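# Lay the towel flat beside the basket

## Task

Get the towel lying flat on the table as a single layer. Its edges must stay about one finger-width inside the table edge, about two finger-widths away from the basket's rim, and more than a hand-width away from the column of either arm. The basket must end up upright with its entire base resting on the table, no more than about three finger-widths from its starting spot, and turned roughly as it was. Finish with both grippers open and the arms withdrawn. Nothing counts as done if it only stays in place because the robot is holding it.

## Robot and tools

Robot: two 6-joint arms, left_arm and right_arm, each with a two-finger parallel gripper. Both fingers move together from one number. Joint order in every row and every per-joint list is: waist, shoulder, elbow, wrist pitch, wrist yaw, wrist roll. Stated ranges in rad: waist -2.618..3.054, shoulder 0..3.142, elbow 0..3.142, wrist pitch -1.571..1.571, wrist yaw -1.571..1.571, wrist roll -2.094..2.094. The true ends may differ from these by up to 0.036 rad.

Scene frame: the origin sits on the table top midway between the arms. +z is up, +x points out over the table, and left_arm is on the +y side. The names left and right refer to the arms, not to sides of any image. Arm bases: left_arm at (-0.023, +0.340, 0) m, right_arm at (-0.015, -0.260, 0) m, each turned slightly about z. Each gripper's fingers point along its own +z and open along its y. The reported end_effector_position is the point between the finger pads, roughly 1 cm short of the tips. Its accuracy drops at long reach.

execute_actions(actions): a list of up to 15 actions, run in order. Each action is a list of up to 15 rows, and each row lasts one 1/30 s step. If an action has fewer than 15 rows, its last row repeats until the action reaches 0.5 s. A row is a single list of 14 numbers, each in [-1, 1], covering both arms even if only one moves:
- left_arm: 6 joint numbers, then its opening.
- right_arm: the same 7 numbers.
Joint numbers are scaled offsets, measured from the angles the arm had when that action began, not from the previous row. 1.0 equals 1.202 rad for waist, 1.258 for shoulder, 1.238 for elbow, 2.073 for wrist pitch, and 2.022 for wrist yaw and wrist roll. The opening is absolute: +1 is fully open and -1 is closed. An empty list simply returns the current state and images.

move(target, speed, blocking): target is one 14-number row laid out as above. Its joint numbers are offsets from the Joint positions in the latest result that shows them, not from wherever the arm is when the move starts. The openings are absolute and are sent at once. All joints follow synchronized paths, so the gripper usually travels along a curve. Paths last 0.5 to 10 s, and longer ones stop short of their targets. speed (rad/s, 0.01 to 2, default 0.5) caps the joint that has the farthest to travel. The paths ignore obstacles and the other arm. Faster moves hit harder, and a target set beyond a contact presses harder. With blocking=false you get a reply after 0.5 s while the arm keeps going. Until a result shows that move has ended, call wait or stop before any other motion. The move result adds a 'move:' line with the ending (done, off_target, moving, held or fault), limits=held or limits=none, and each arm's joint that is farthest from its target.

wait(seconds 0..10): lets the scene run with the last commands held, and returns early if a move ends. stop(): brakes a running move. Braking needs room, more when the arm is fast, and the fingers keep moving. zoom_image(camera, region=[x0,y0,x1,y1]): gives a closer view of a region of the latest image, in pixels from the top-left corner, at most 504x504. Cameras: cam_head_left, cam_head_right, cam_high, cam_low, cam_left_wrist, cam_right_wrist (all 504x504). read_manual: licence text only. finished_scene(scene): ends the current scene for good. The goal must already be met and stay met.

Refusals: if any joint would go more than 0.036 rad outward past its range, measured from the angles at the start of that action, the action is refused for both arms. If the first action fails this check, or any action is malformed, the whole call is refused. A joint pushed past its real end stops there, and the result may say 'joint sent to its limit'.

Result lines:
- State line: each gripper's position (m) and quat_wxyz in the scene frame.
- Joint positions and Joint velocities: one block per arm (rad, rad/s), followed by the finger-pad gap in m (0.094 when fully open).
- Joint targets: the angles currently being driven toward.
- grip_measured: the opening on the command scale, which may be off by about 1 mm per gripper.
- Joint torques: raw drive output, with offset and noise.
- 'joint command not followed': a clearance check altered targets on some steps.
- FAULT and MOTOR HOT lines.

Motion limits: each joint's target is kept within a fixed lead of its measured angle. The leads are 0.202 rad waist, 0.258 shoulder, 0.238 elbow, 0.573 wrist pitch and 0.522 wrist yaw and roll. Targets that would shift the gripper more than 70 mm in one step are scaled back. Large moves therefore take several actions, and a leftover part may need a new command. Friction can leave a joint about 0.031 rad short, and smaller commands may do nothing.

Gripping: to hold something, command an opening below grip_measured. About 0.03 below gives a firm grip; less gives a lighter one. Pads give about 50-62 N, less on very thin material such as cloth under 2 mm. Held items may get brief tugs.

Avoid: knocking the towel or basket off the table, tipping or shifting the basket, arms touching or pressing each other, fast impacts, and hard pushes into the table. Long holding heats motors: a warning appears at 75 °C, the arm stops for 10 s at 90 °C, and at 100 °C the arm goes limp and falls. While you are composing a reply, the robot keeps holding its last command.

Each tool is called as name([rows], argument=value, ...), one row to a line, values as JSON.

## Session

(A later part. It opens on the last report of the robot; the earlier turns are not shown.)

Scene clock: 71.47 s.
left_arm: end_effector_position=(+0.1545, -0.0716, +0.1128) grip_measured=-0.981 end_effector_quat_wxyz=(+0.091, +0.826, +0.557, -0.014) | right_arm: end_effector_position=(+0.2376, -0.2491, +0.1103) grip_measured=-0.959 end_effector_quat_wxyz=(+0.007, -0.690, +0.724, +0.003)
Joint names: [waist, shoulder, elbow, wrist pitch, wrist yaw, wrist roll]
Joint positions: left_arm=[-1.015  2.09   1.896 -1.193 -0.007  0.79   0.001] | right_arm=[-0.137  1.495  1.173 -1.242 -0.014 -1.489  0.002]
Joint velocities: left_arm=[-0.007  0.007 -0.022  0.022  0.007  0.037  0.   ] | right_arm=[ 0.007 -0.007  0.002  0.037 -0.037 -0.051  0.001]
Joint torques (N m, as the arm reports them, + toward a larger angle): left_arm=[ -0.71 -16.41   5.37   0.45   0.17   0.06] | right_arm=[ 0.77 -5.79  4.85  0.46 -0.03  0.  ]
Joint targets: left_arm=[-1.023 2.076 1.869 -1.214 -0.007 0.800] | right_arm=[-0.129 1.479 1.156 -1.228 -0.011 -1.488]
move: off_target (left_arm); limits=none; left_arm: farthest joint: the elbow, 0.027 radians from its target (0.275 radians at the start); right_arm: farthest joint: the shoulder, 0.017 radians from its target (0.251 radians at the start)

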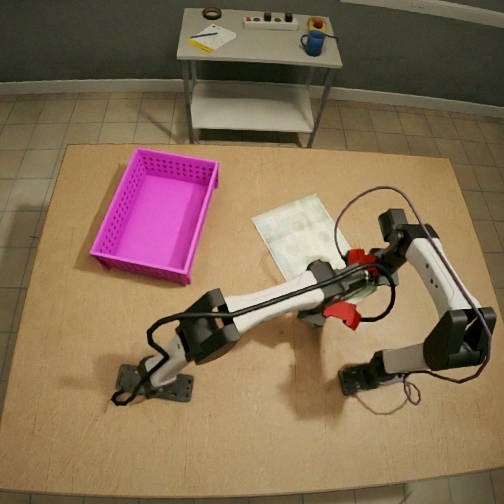

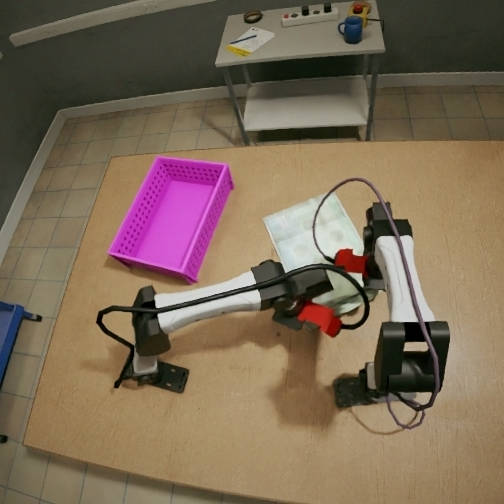

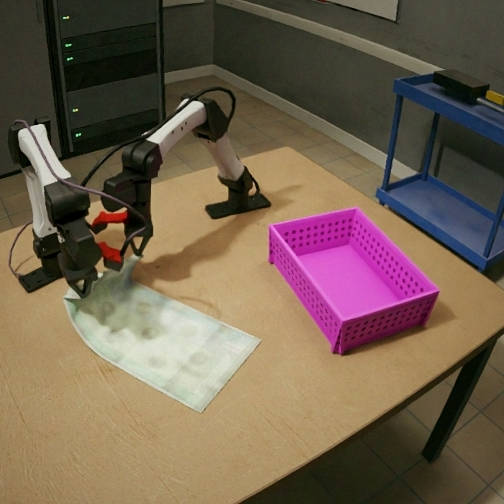

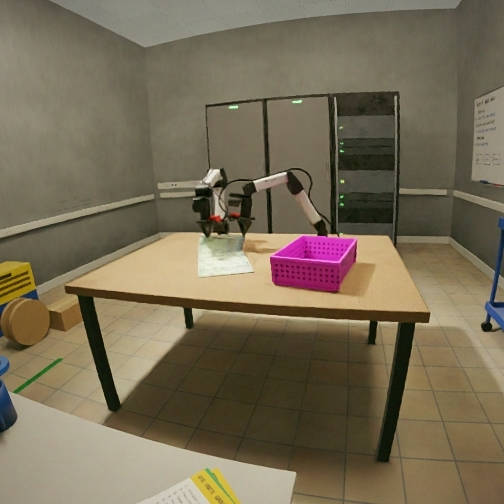

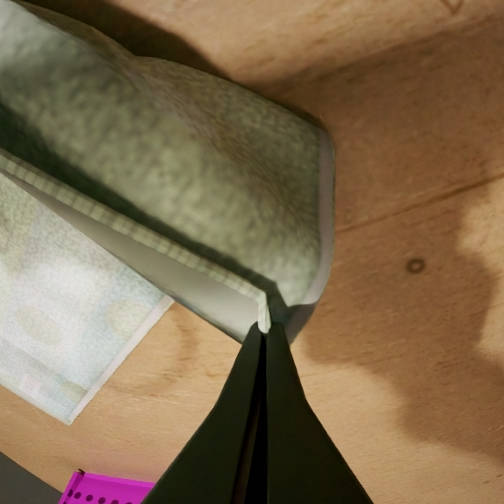

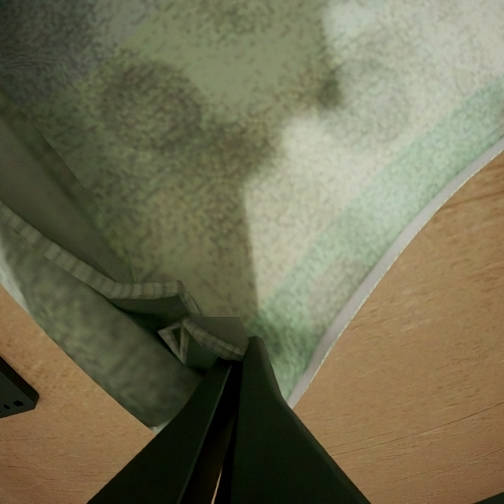

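move(target=[0.005, -0.2, -0.336, 0.02, 0, 0.252, -1, 0.266, -0.157, -0.179, 0.009, 0, 0, -1], speed=0.45)

Scene clock: 74.10 s.
left_arm: end_effector_position=(+0.1236, +0.0007, +0.0970) grip_measured=-0.981 end_effector_quat_wxyz=(+0.051, +0.940, +0.337, +0.007) | right_arm: end_effector_position=(+0.1738, -0.1855, +0.0970) grip_measured=-0.960 end_effector_quat_wxyz=(-0.008, +0.794, -0.607, -0.014)
Joint names: [waist, shoulder, elbow, wrist pitch, wrist yaw, wrist roll]
Joint positions: left_arm=[-1.015  1.852  1.51  -1.126 -0.007  1.287  0.001] | right_arm=[ 0.177  1.314  0.97  -1.23  -0.032 -1.489  0.002]
Joint velocities: left_arm=[-0.002 -0.002 -0.002  0.081  0.037  0.007 -0.   ] | right_arm=[ 0.002  0.002 -0.007  0.007 -0.022  0.037 -0.001]
Joint torques (N m, as the arm reports them, + toward a larger angle): left_arm=[  0.29 -13.37   4.75   0.24   0.19   0.1 ] | right_arm=[ 0.62 -4.23  4.77  0.37  0.15 -0.01]
Joint targets: left_arm=[-1.009 1.838 1.480 -1.151 -0.007 1.299] | right_arm=[0.183 1.298 0.952 -1.223 -0.014 -1.489]
move: off_target (left_arm); limits=none; left_arm: farthest joint: the elbow, 0.030 radians from its target (0.416 radians at the start); right_arm: farthest joint: the elbow, 0.019 radians from its target (0.222 radians at the start)

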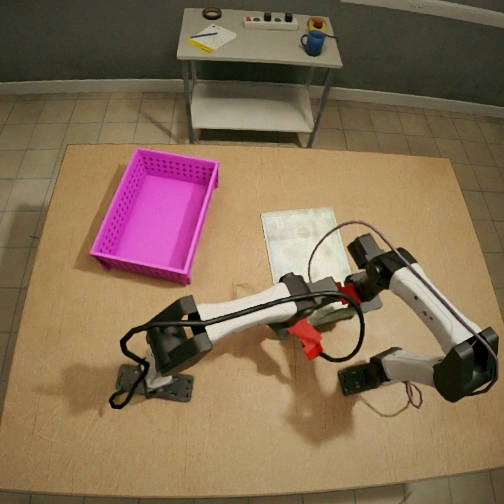

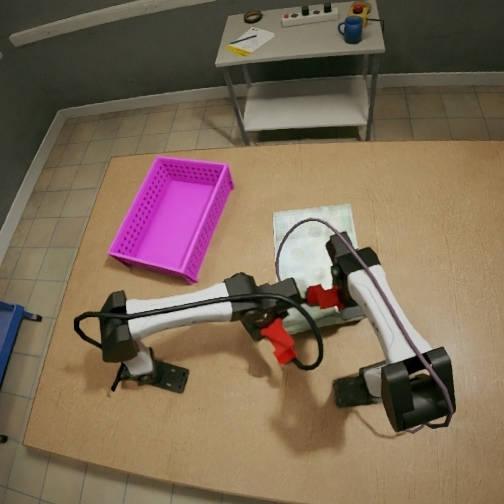

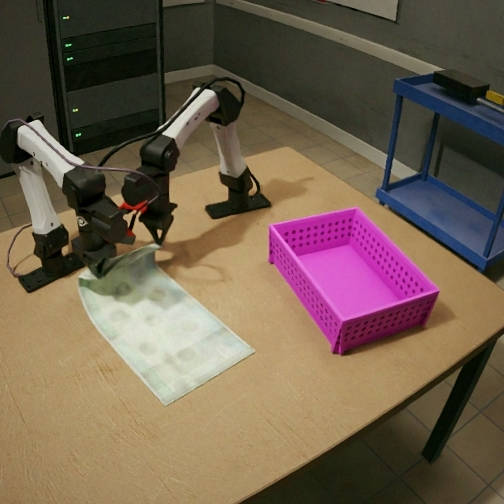

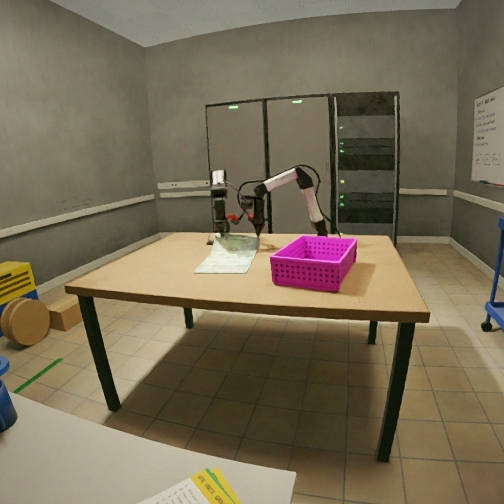

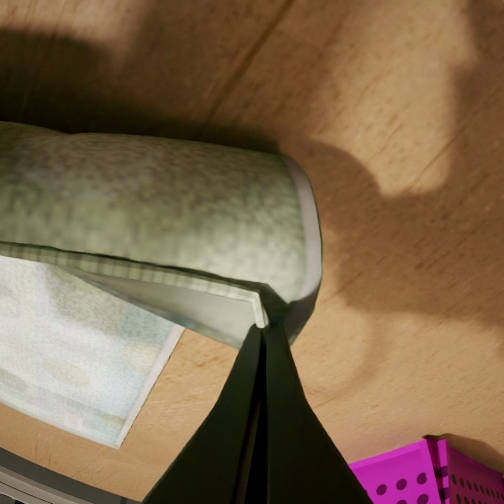

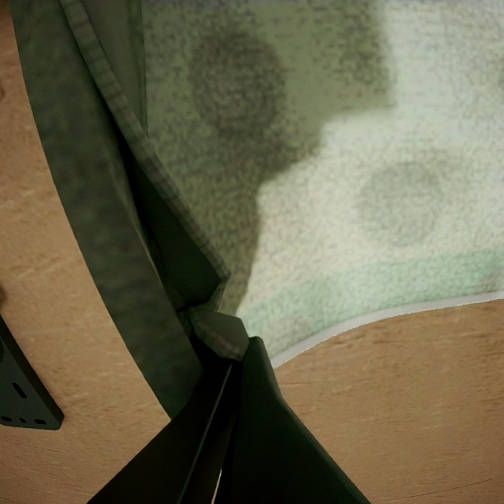

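zoom_image(camera="cam_high", region=[40, 200, 240, 340])

zoom_image(camera="cam_head_right", region=[220, 190, 400, 370])

Region (40, 200, 240, 340) of cam_high's 504x504 image, scaled by 2.520, with more detail than that image has; it fills the top 353 rows of this view, and the rest is white.

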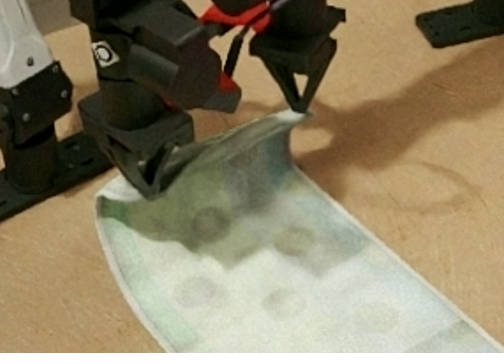

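Region (220, 190, 400, 370) of cam_head_right's 504x504 image, scaled by 2.800, with more detail than that image has.

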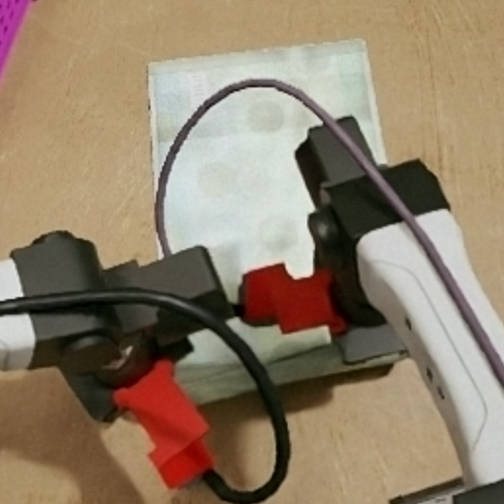

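execute_actions([
  [[0,0,0,0,0,0.03,-1,0,0,0,0,0,0,-1],[0,0,0,0,0,0.06,-1,0,0,0,0,0,0,-1],[0,0,0,0,0,0.09,-1,0,0,0,0,0,0,-1],[0,0,0,0,0,0.12,-1,0,0,0,0,0,0,-1],[0,0,0,0,0,0.15,-1,0,0,0,0,0,0,-1],[0,0,0,0,0,0.18,-1,0,0,0,0,0,0,-1],[0,0,0,0,0,0.21,-1,0,0,0,0,0,0,-1],[0,0,0,0,0,0.24,-1,0,0,0,0,0,0,-1],[0,0,0,0,0,0.27,-1,0,0,0,0,0,0,-1],[0,0,0,0,0,0.29,-1,0,0,0,0,0,0,-1]],
])

Scene clock: 81.73 s.
left_arm: end_effector_position=(+0.1250, -0.0026, +0.0974) grip_measured=-0.981 end_effector_quat_wxyz=(+0.055, +0.994, +0.091, +0.022) | right_arm: end_effector_position=(+0.1733, -0.1839, +0.0971) grip_measured=-0.960 end_effector_quat_wxyz=(-0.010, +0.794, -0.607, -0.018)
Joint names: [waist, shoulder, elbow, wrist pitch, wrist yaw, wrist roll]
Joint positions: left_arm=[-1.015  1.852  1.51  -1.111 -0.007  1.794  0.001] | right_arm=[ 0.177  1.314  0.97  -1.23  -0.042 -1.489  0.002]
Joint velocities: left_arm=[ 0.022  0.002  0.002 -0.007  0.051  0.505 -0.   ] | right_arm=[-0.012 -0.017 -0.002 -0.022  0.007  0.022  0.   ]
Joint torques (N m, as the arm reports them, + toward a larger angle): left_arm=[ -0.24 -12.18   7.28   0.26   0.19   0.11] | right_arm=[ 0.15 -3.08  6.14  0.32  0.04 -0.01]
Joint targets: left_arm=[-1.015 1.852 1.510 -1.126 -0.007 1.873] | right_arm=[0.177 1.314 0.970 -1.230 -0.032 -1.489]

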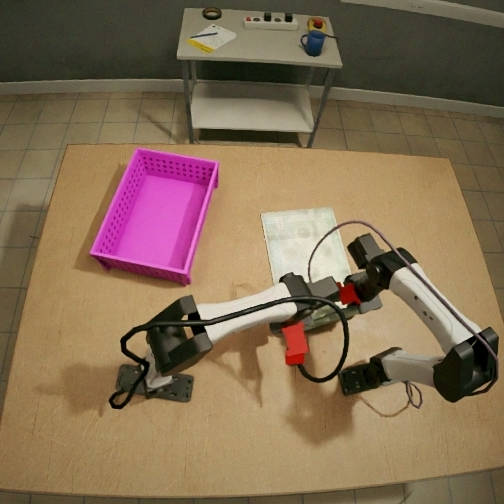

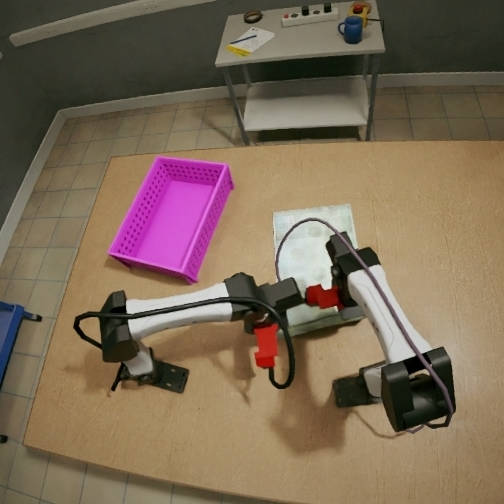

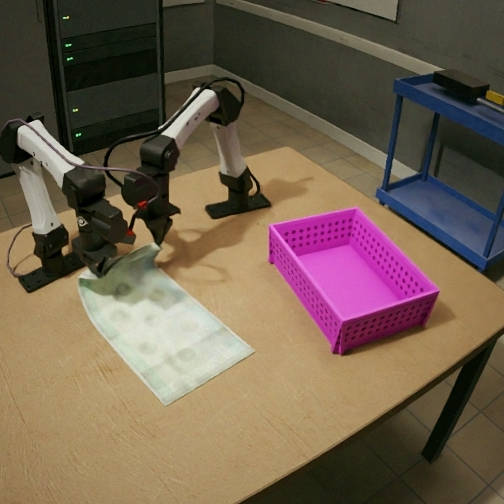

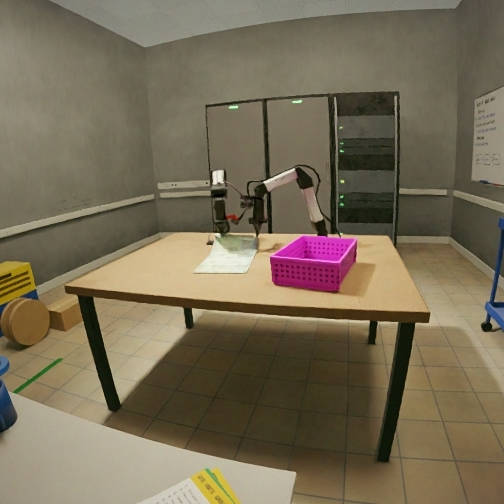

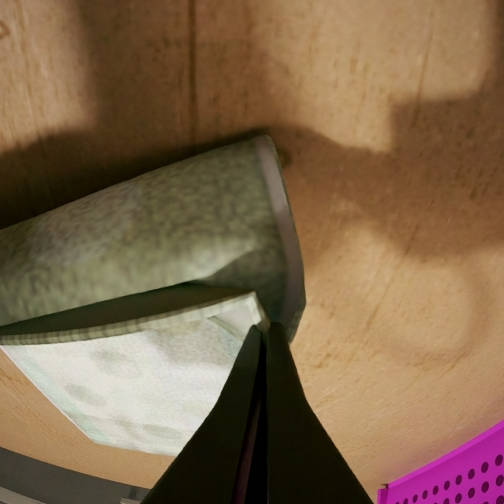

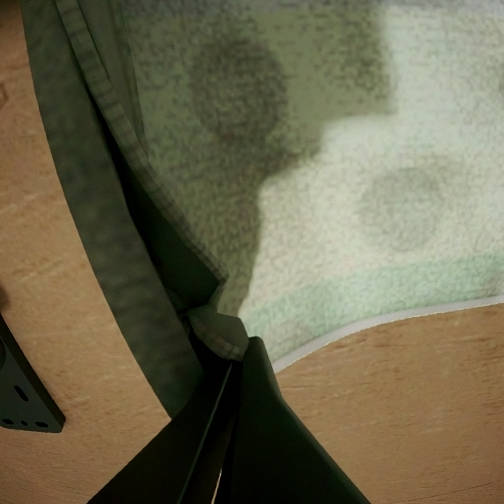

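move(target=[0.082, -0.142, -0.235, 0.008, 0, 0.038, -1, 0.458, -0.056, -0.1, 0.039, 0.021, -0.228, -1], speed=0.45)

Scene clock: 84.13 s.
left_arm: end_effector_position=(+0.1246, +0.0662, +0.0798) grip_measured=-0.981 end_effector_quat_wxyz=(+0.023, +0.995, +0.101, +0.012) | right_arm: end_effector_position=(+0.1305, -0.1196, +0.0865) grip_measured=-0.960 end_effector_quat_wxyz=(-0.024, +0.949, -0.315, -0.010)
Joint names: [waist, shoulder, elbow, wrist pitch, wrist yaw, wrist roll]
Joint positions: left_arm=[-0.928  1.689  1.248 -1.079 -0.005  1.861  0.001] | right_arm=[ 0.561  1.281  0.904 -1.162 -0.041 -1.769  0.002]
Joint velocities: left_arm=[ 0.007 -0.022  0.002 -0.037 -0.037  0.037  0.001] | right_arm=[ 0.017  0.037 -0.007 -0.022 -0.007 -0.081  0.   ]
Joint torques (N m, as the arm reports them, + toward a larger angle): left_arm=[  0.7  -11.41   4.73   0.17   0.14   0.06] | right_arm=[-0.41 -2.8   6.19  0.27  0.02  0.02]
Joint targets: left_arm=[-0.917 1.673 1.219 -1.095 -0.008 1.871] | right_arm=[0.554 1.281 0.905 -1.174 -0.031 -1.767]
move: held (right_arm), off_target (left_arm); limits=held; held on 18 of 47 steps (right_arm), including the last (right_arm); left_arm: farthest joint: the elbow, 0.029 radians from its target (0.291 radians at the start); right_arm: farthest joint: the wrist roll, 0.181 radians from its target (0.461 radians at the start)
joint command not followed: on one or more control steps a check withheld the commanded joint targets of the right arm, and it was not sent them on those steps. On the call's last step the targets were still withheld.
cause: the commanded joint targets would bring a part of the robot too close to another arm (this arm's wrist (the part past the wrist pitch) and the other arm's wrist (the part past the wrist pitch)); next, command targets that bring no part of the robot closer to that arm.

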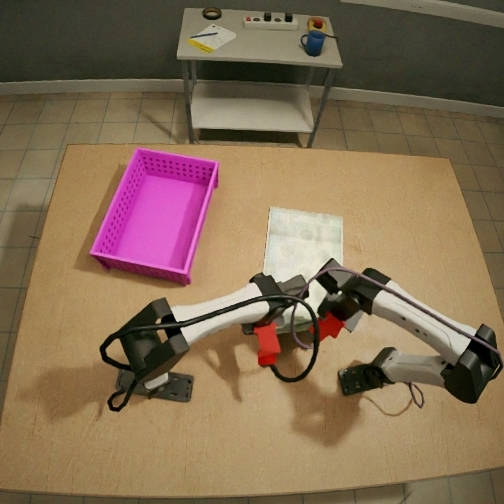

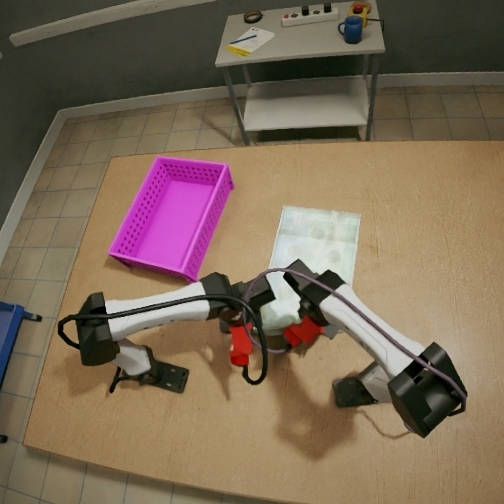

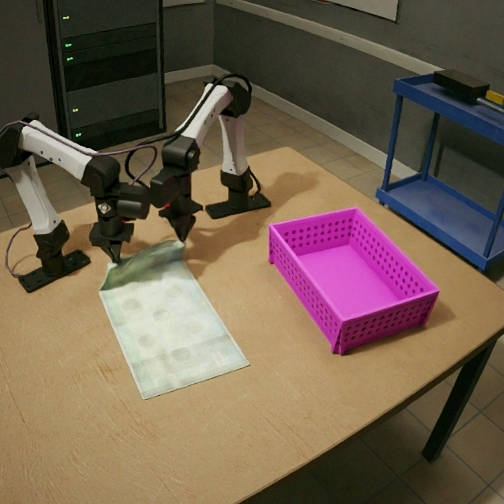

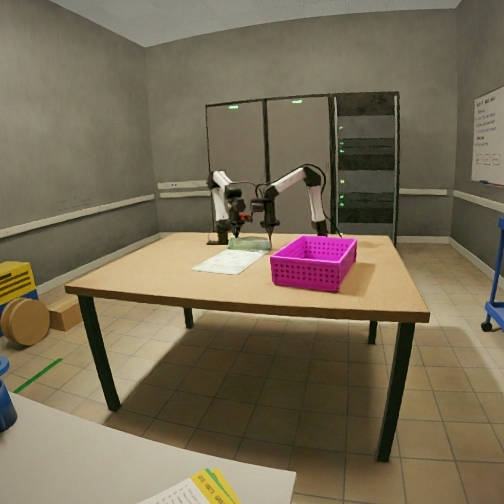

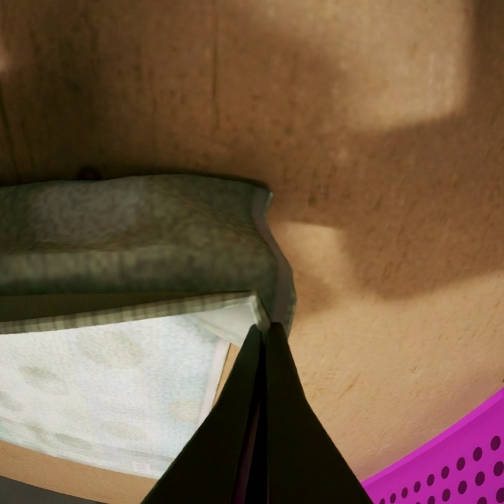

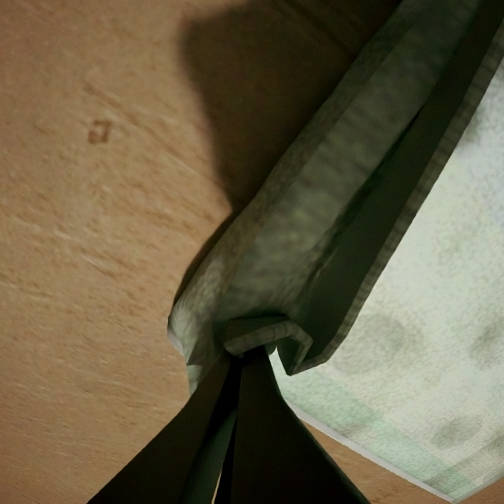

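move(target=[-0.047, -0.327, -0.435, 0.214, 0, 0, -1, 0.301, -0.238, -0.257, 0.13, 0.02, 0, -1], speed=0.45)

Scene clock: 87.90 s.
left_arm: end_effector_position=(+0.0962, +0.0913, +0.0586) grip_measured=-0.981 end_effector_quat_wxyz=(+0.169, +0.980, +0.076, +0.068) | right_arm: end_effector_position=(+0.0745, -0.0878, +0.0609) grip_measured=-0.960 end_effector_quat_wxyz=(-0.133, +0.980, -0.142, +0.044)
Joint names: [waist, shoulder, elbow, wrist pitch, wrist yaw, wrist roll]
Joint positions: left_arm=[-0.976  1.295  0.735 -0.644 -0.005  1.861  0.001] | right_arm=[ 0.913  0.997  0.606 -0.899 -0.007 -1.769  0.002]
Joint velocities: left_arm=[-0.012 -0.007  0.002  0.007 -0.022 -0.022 -0.   ] | right_arm=[-0.002  0.002  0.002 -0.007  0.007 -0.007 -0.001]
Joint torques (N m, as the arm reports them, + toward a larger angle): left_arm=[-0.9  -7.22  5.43  1.    0.19 -0.04] | right_arm=[ 0.95 -2.1   5.1   0.88  0.    0.02]
Joint targets: left_arm=[-0.985 1.278 0.709 -0.635 -0.005 1.861] | right_arm=[0.923 0.981 0.586 -0.893 -0.001 -1.769]
move: off_target (left_arm); limits=none; left_arm: farthest joint: the elbow, 0.025 radians from its target (0.539 radians at the start); right_arm: farthest joint: the elbow, 0.020 radians from its target (0.318 radians at the start)

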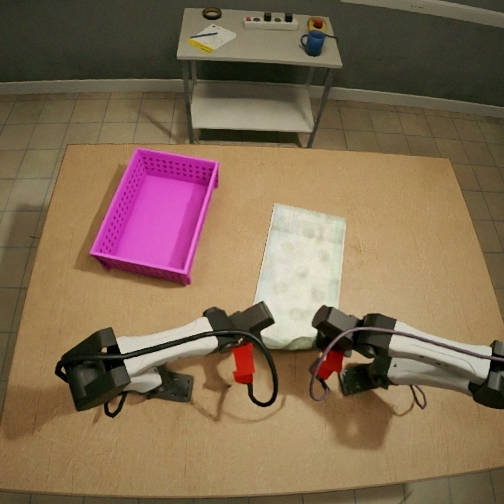

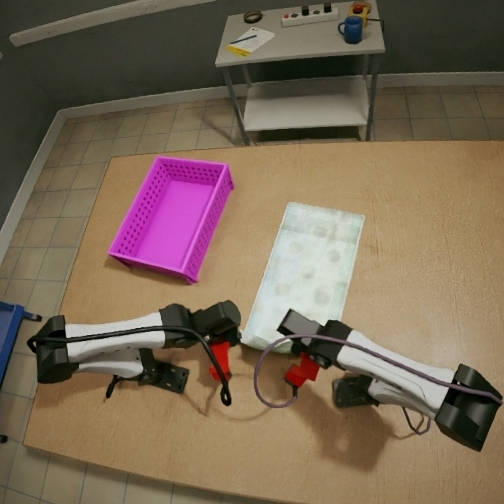

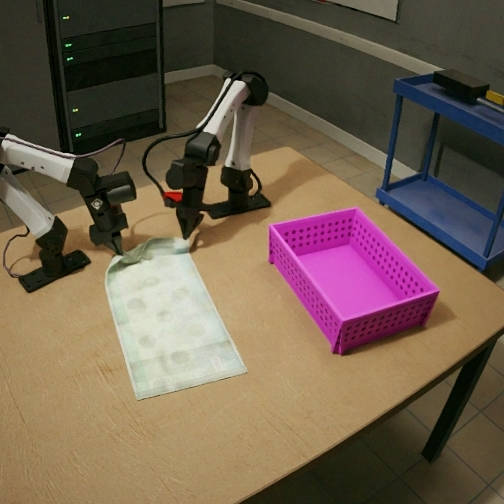

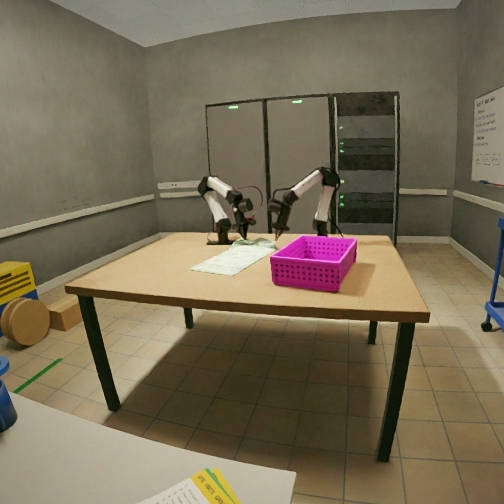

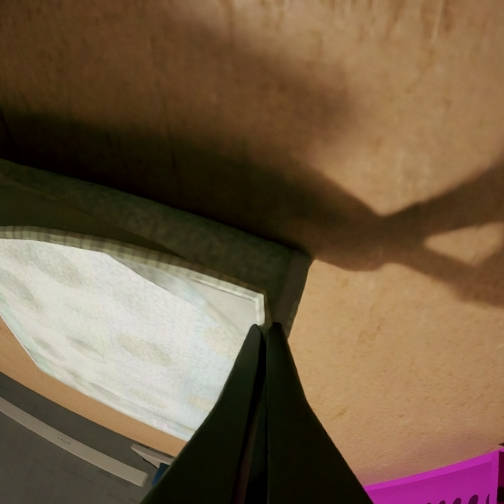

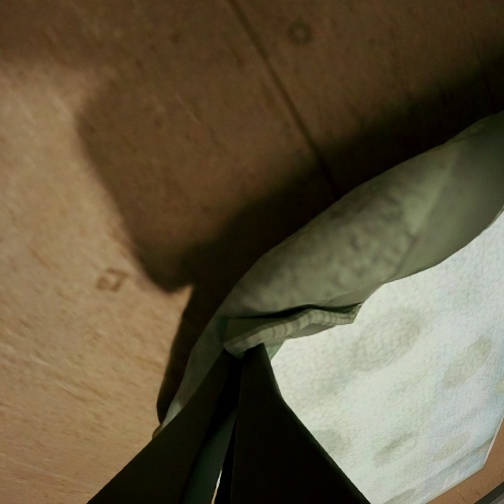

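move(target=[-0.063, -0.059, -0.159, 0.061, 0, 0, -1, 0.224, -0.049, -0.137, 0.048, 0, 0, -1], speed=0.35)

Scene clock: 90.50 s.
left_arm: end_effector_position=(+0.0705, +0.1057, +0.0274) grip_measured=-0.981 end_effector_quat_wxyz=(+0.174, +0.982, +0.043, +0.062) | right_arm: end_effector_position=(+0.0246, -0.0839, +0.0302) grip_measured=-0.960 end_effector_quat_wxyz=(-0.141, +0.990, -0.015, +0.028)
Joint names: [waist, shoulder, elbow, wrist pitch, wrist yaw, wrist roll]
Joint positions: left_arm=[-1.043  1.24   0.563 -0.523 -0.004  1.861  0.001] | right_arm=[ 1.171  0.949  0.46  -0.795 -0.006 -1.769  0.002]
Joint velocities: left_arm=[ 0.002  0.007 -0.007  0.007 -0.007  0.022 -0.001] | right_arm=[-0.002 -0.012  0.002 -0.007 -0.051 -0.037 -0.   ]
Joint torques (N m, as the arm reports them, + toward a larger angle): left_arm=[-0.86 -6.37  5.12  0.99  0.18 -0.04] | right_arm=[ 1.01 -1.44  4.68  0.79 -0.06  0.01]
Joint targets: left_arm=[-1.052 1.221 0.538 -0.518 -0.005 1.861] | right_arm=[1.182 0.936 0.436 -0.800 -0.007 -1.769]
move: off_target (left_arm, right_arm); limits=none; left_arm: farthest joint: the elbow, 0.025 radians from its target (0.197 radians at the start); right_arm: farthest joint: the elbow, 0.024 radians from its target (0.169 radians at the start)

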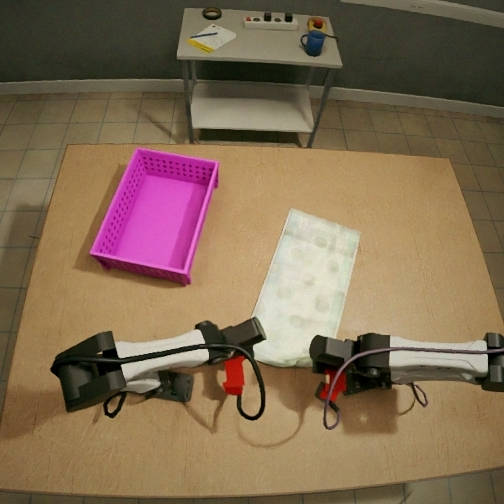

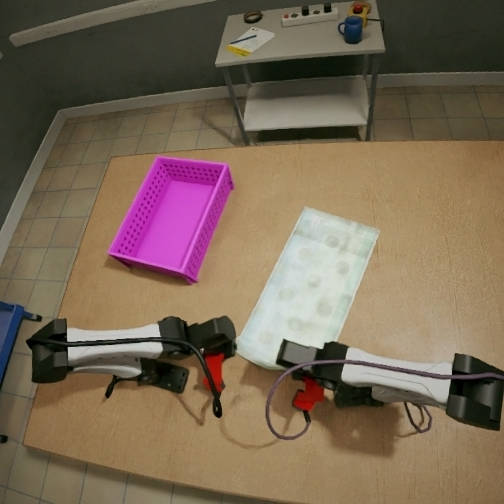

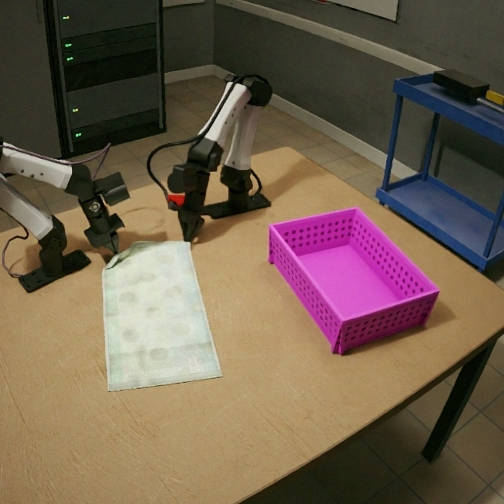

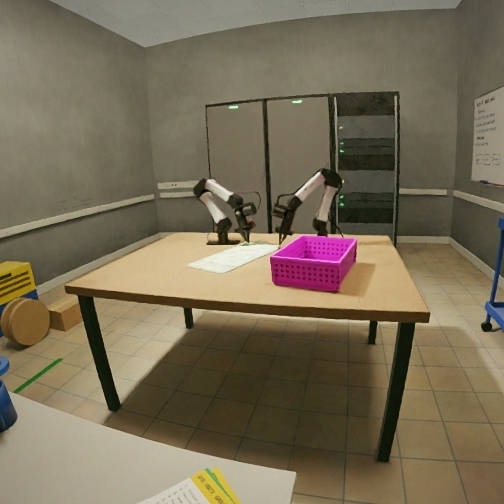

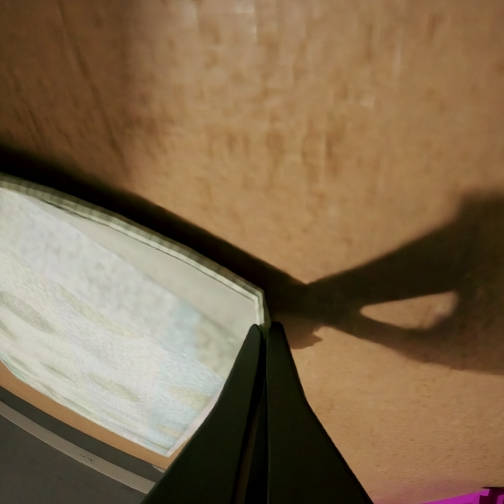

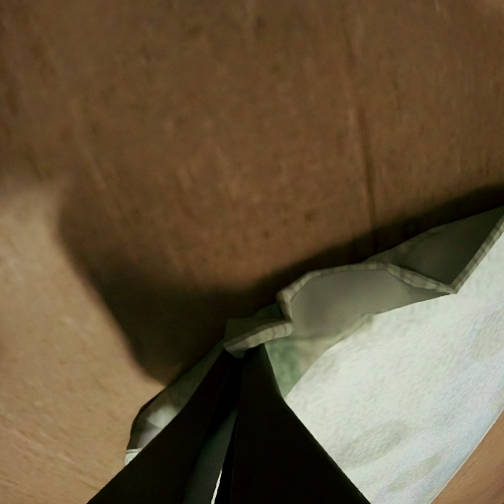

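move(target=[0, 0, 0, 0, 0, 0, -1, 0.027, 0, 0.071, -0.098, 0, 0, -1], speed=0.3)

Scene clock: 92.87 s.
left_arm: end_effector_position=(+0.0709, +0.1046, +0.0279) grip_measured=-0.981 end_effector_quat_wxyz=(+0.176, +0.981, +0.043, +0.063) | right_arm: end_effector_position=(+0.0167, -0.1021, +0.0419) grip_measured=-0.960 end_effector_quat_wxyz=(-0.094, +0.995, -0.004, +0.016)
Joint names: [waist, shoulder, elbow, wrist pitch, wrist yaw, wrist roll]
Joint positions: left_arm=[-1.043  1.24   0.563 -0.518 -0.004  1.861  0.001] | right_arm=[ 1.193  0.949  0.531 -0.962 -0.006 -1.769  0.002]
Joint velocities: left_arm=[-0.022  0.012 -0.007 -0.022  0.037  0.037  0.   ] | right_arm=[ 0.002  0.002  0.017 -0.081 -0.007 -0.022 -0.001]
Joint torques (N m, as the arm reports them, + toward a larger angle): left_arm=[-0.17 -4.65  7.23  0.9   0.18 -0.04] | right_arm=[ 0.97 -0.46  7.71  0.37 -0.05  0.01]
Joint targets: left_arm=[-1.043 1.240 0.563 -0.522 -0.004 1.861] | right_arm=[1.203 0.949 0.548 -0.998 -0.006 -1.769]
move: off_target (right_arm); limits=none; left_arm: farthest joint: the wrist pitch, 0.005 radians from its target (0.000 radians at the start); right_arm: farthest joint: the wrist pitch, 0.036 radians from its target (0.204 radians at the start)

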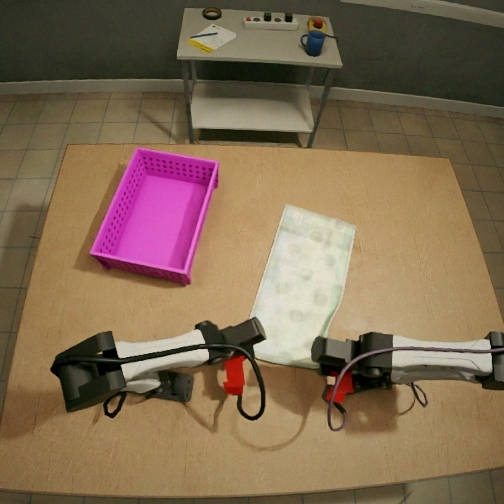

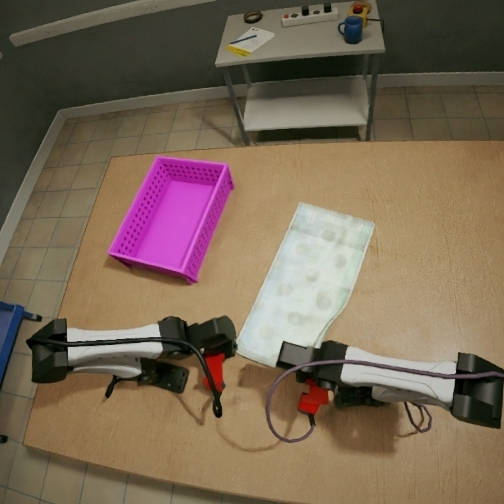

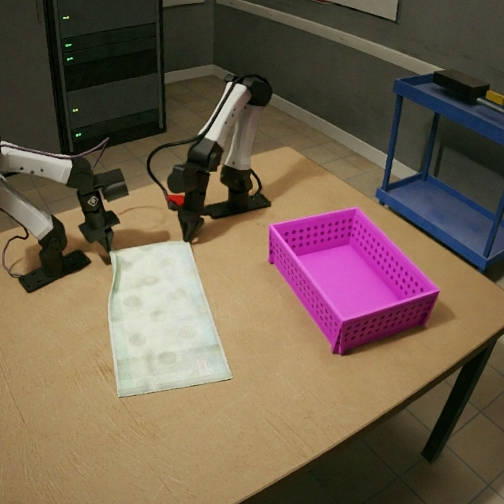

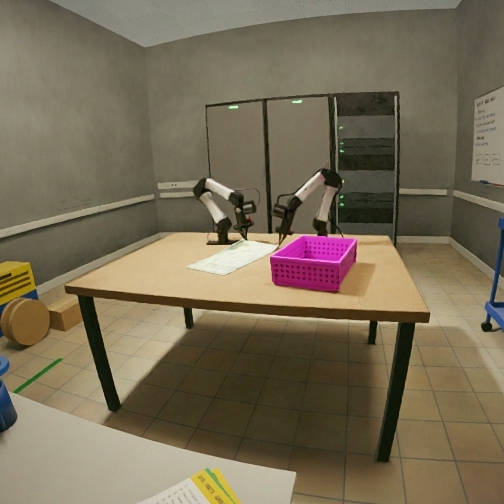

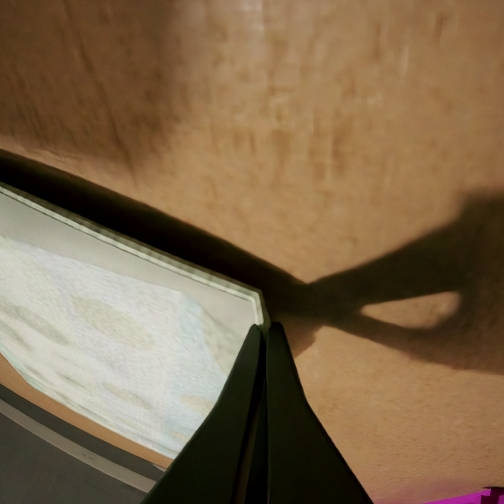

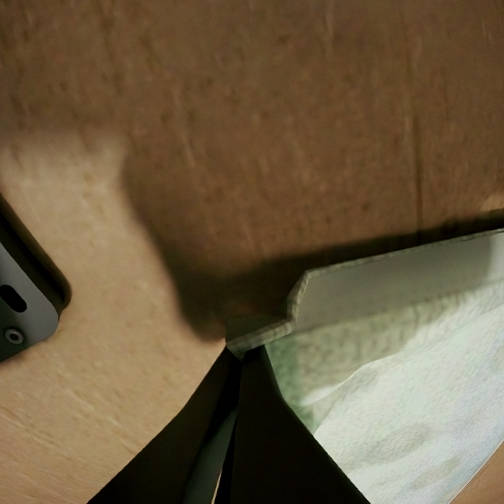

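move(target=[0.1655, 0.0707, 0.053, 0.008, 0, 0, -1, -0.211, 0.128, 0.027, 0.062, 0, -0.07, -1], speed=0.25)

Scene clock: 97.30 s.
left_arm: end_effector_position=(+0.1213, +0.1131, +0.0298) grip_measured=-0.981 end_effector_quat_wxyz=(+0.171, +0.973, +0.135, +0.080) | right_arm: end_effector_position=(+0.0643, -0.0923, +0.0302) grip_measured=-0.960 end_effector_quat_wxyz=(-0.088, +0.994, -0.059, +0.033)
Joint names: [waist, shoulder, elbow, wrist pitch, wrist yaw, wrist roll]
Joint positions: left_arm=[-0.855  1.305  0.614 -0.5   -0.003  1.861  0.001] | right_arm=[ 0.951  1.094  0.547 -0.834 -0.006 -1.902  0.002]
Joint velocities: left_arm=[ 0.002 -0.007  0.002 -0.037 -0.007  0.037 -0.001] | right_arm=[-0.007 -0.012 -0.007 -0.095 -0.007  0.051 -0.   ]
Joint torques (N m, as the arm reports them, + toward a larger angle): left_arm=[ 0.73 -3.37  8.4   0.92  0.18 -0.05] | right_arm=[-0.71 -0.25  7.48  0.65 -0.05 -0.08]
Joint targets: left_arm=[-0.844 1.329 0.629 -0.501 -0.004 1.861] | right_arm=[0.940 1.110 0.564 -0.834 -0.006 -1.911]
move: off_target (left_arm); limits=none; left_arm: farthest joint: the shoulder, 0.024 radians from its target (0.089 radians at the start); right_arm: farthest joint: the elbow, 0.018 radians from its target (0.034 radians at the start)

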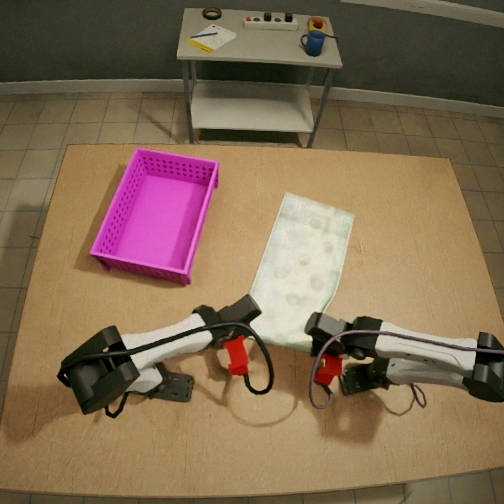

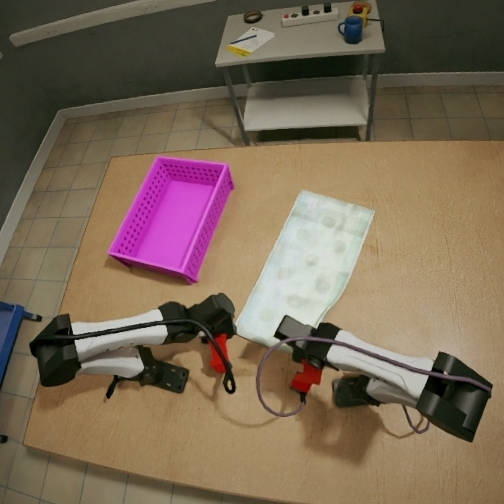

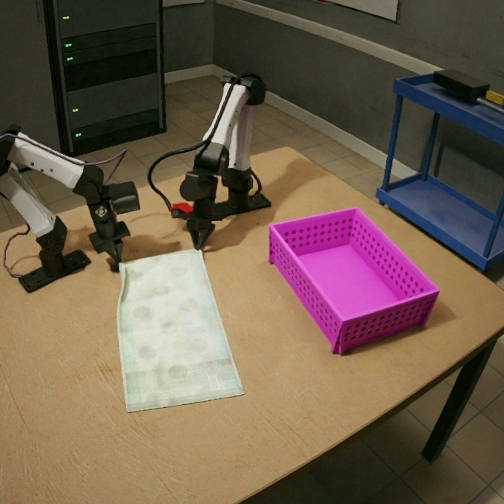

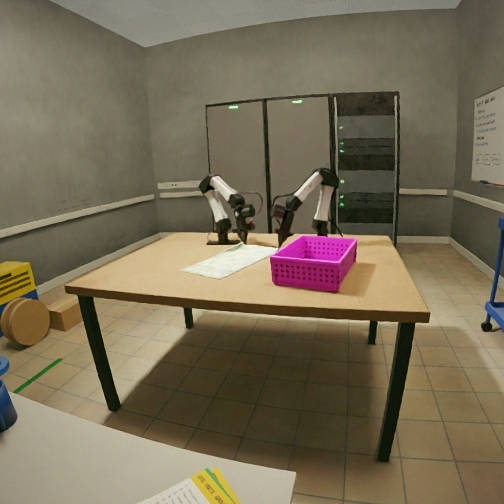

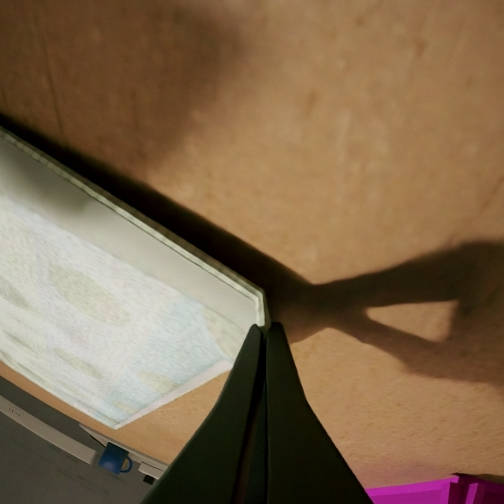

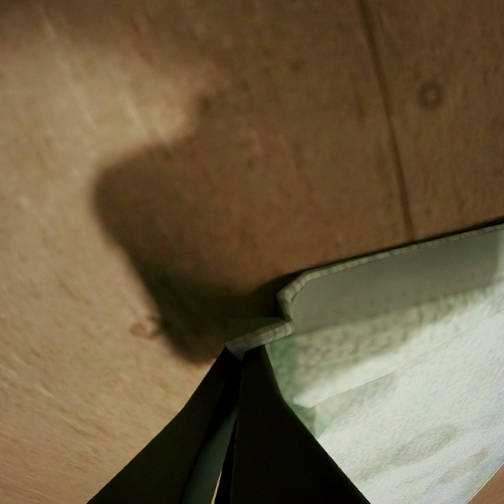

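execute_actions(actions=[])

Scene clock: 98.87 s.
left_arm: end_effector_position=(+0.1213, +0.1131, +0.0298) grip_measured=-0.981 end_effector_quat_wxyz=(+0.171, +0.973, +0.135, +0.080) | right_arm: end_effector_position=(+0.0643, -0.0923, +0.0302) grip_measured=-0.960 end_effector_quat_wxyz=(-0.088, +0.994, -0.058, +0.033)
Joint names: [waist, shoulder, elbow, wrist pitch, wrist yaw, wrist roll]
Joint positions: left_arm=[-0.855  1.305  0.614 -0.5   -0.003  1.861  0.001] | right_arm=[ 0.951  1.094  0.547 -0.834 -0.006 -1.903  0.002]
Joint velocities: left_arm=[-0.002 -0.017 -0.002 -0.037 -0.037  0.037 -0.001] | right_arm=[ 0.002 -0.002  0.002 -0.125  0.022 -0.037  0.   ]
Joint torques (N m, as the arm reports them, + toward a larger angle): left_arm=[ 0.8  -3.35  8.43  0.92  0.19 -0.04] | right_arm=[-0.7  -0.24  7.5   0.66 -0.05 -0.09]
Joint targets: left_arm=[-0.844 1.329 0.629 -0.501 -0.004 1.861] | right_arm=[0.940 1.110 0.564 -0.834 -0.006 -1.911]

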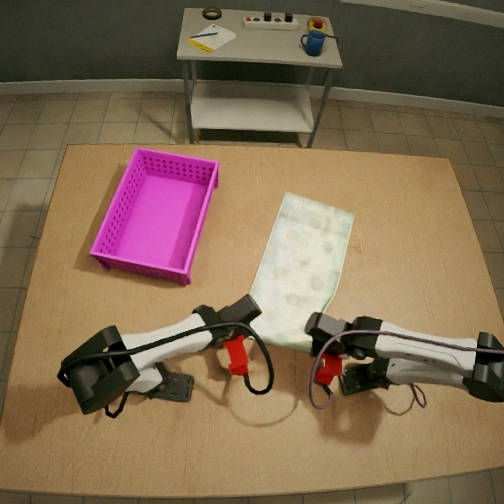

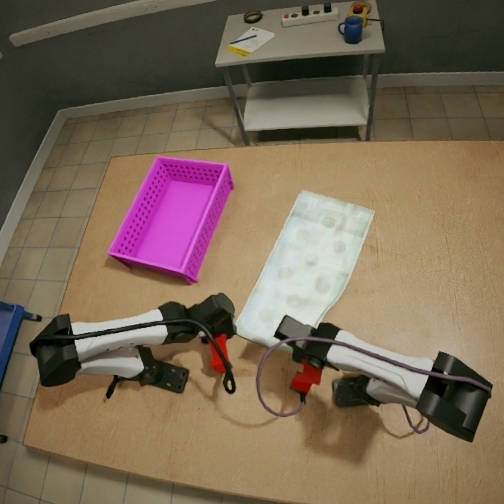

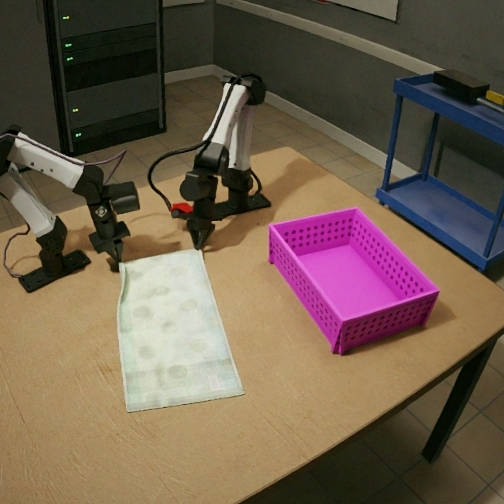

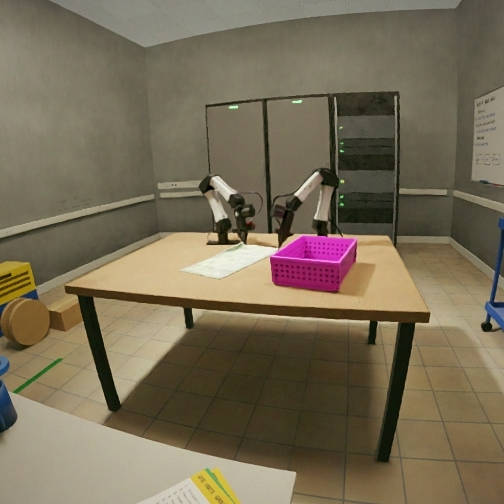

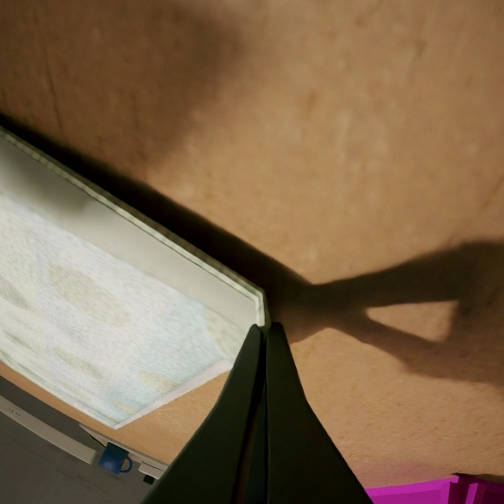

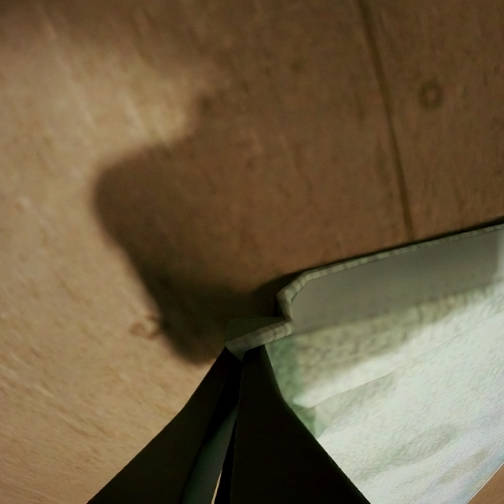

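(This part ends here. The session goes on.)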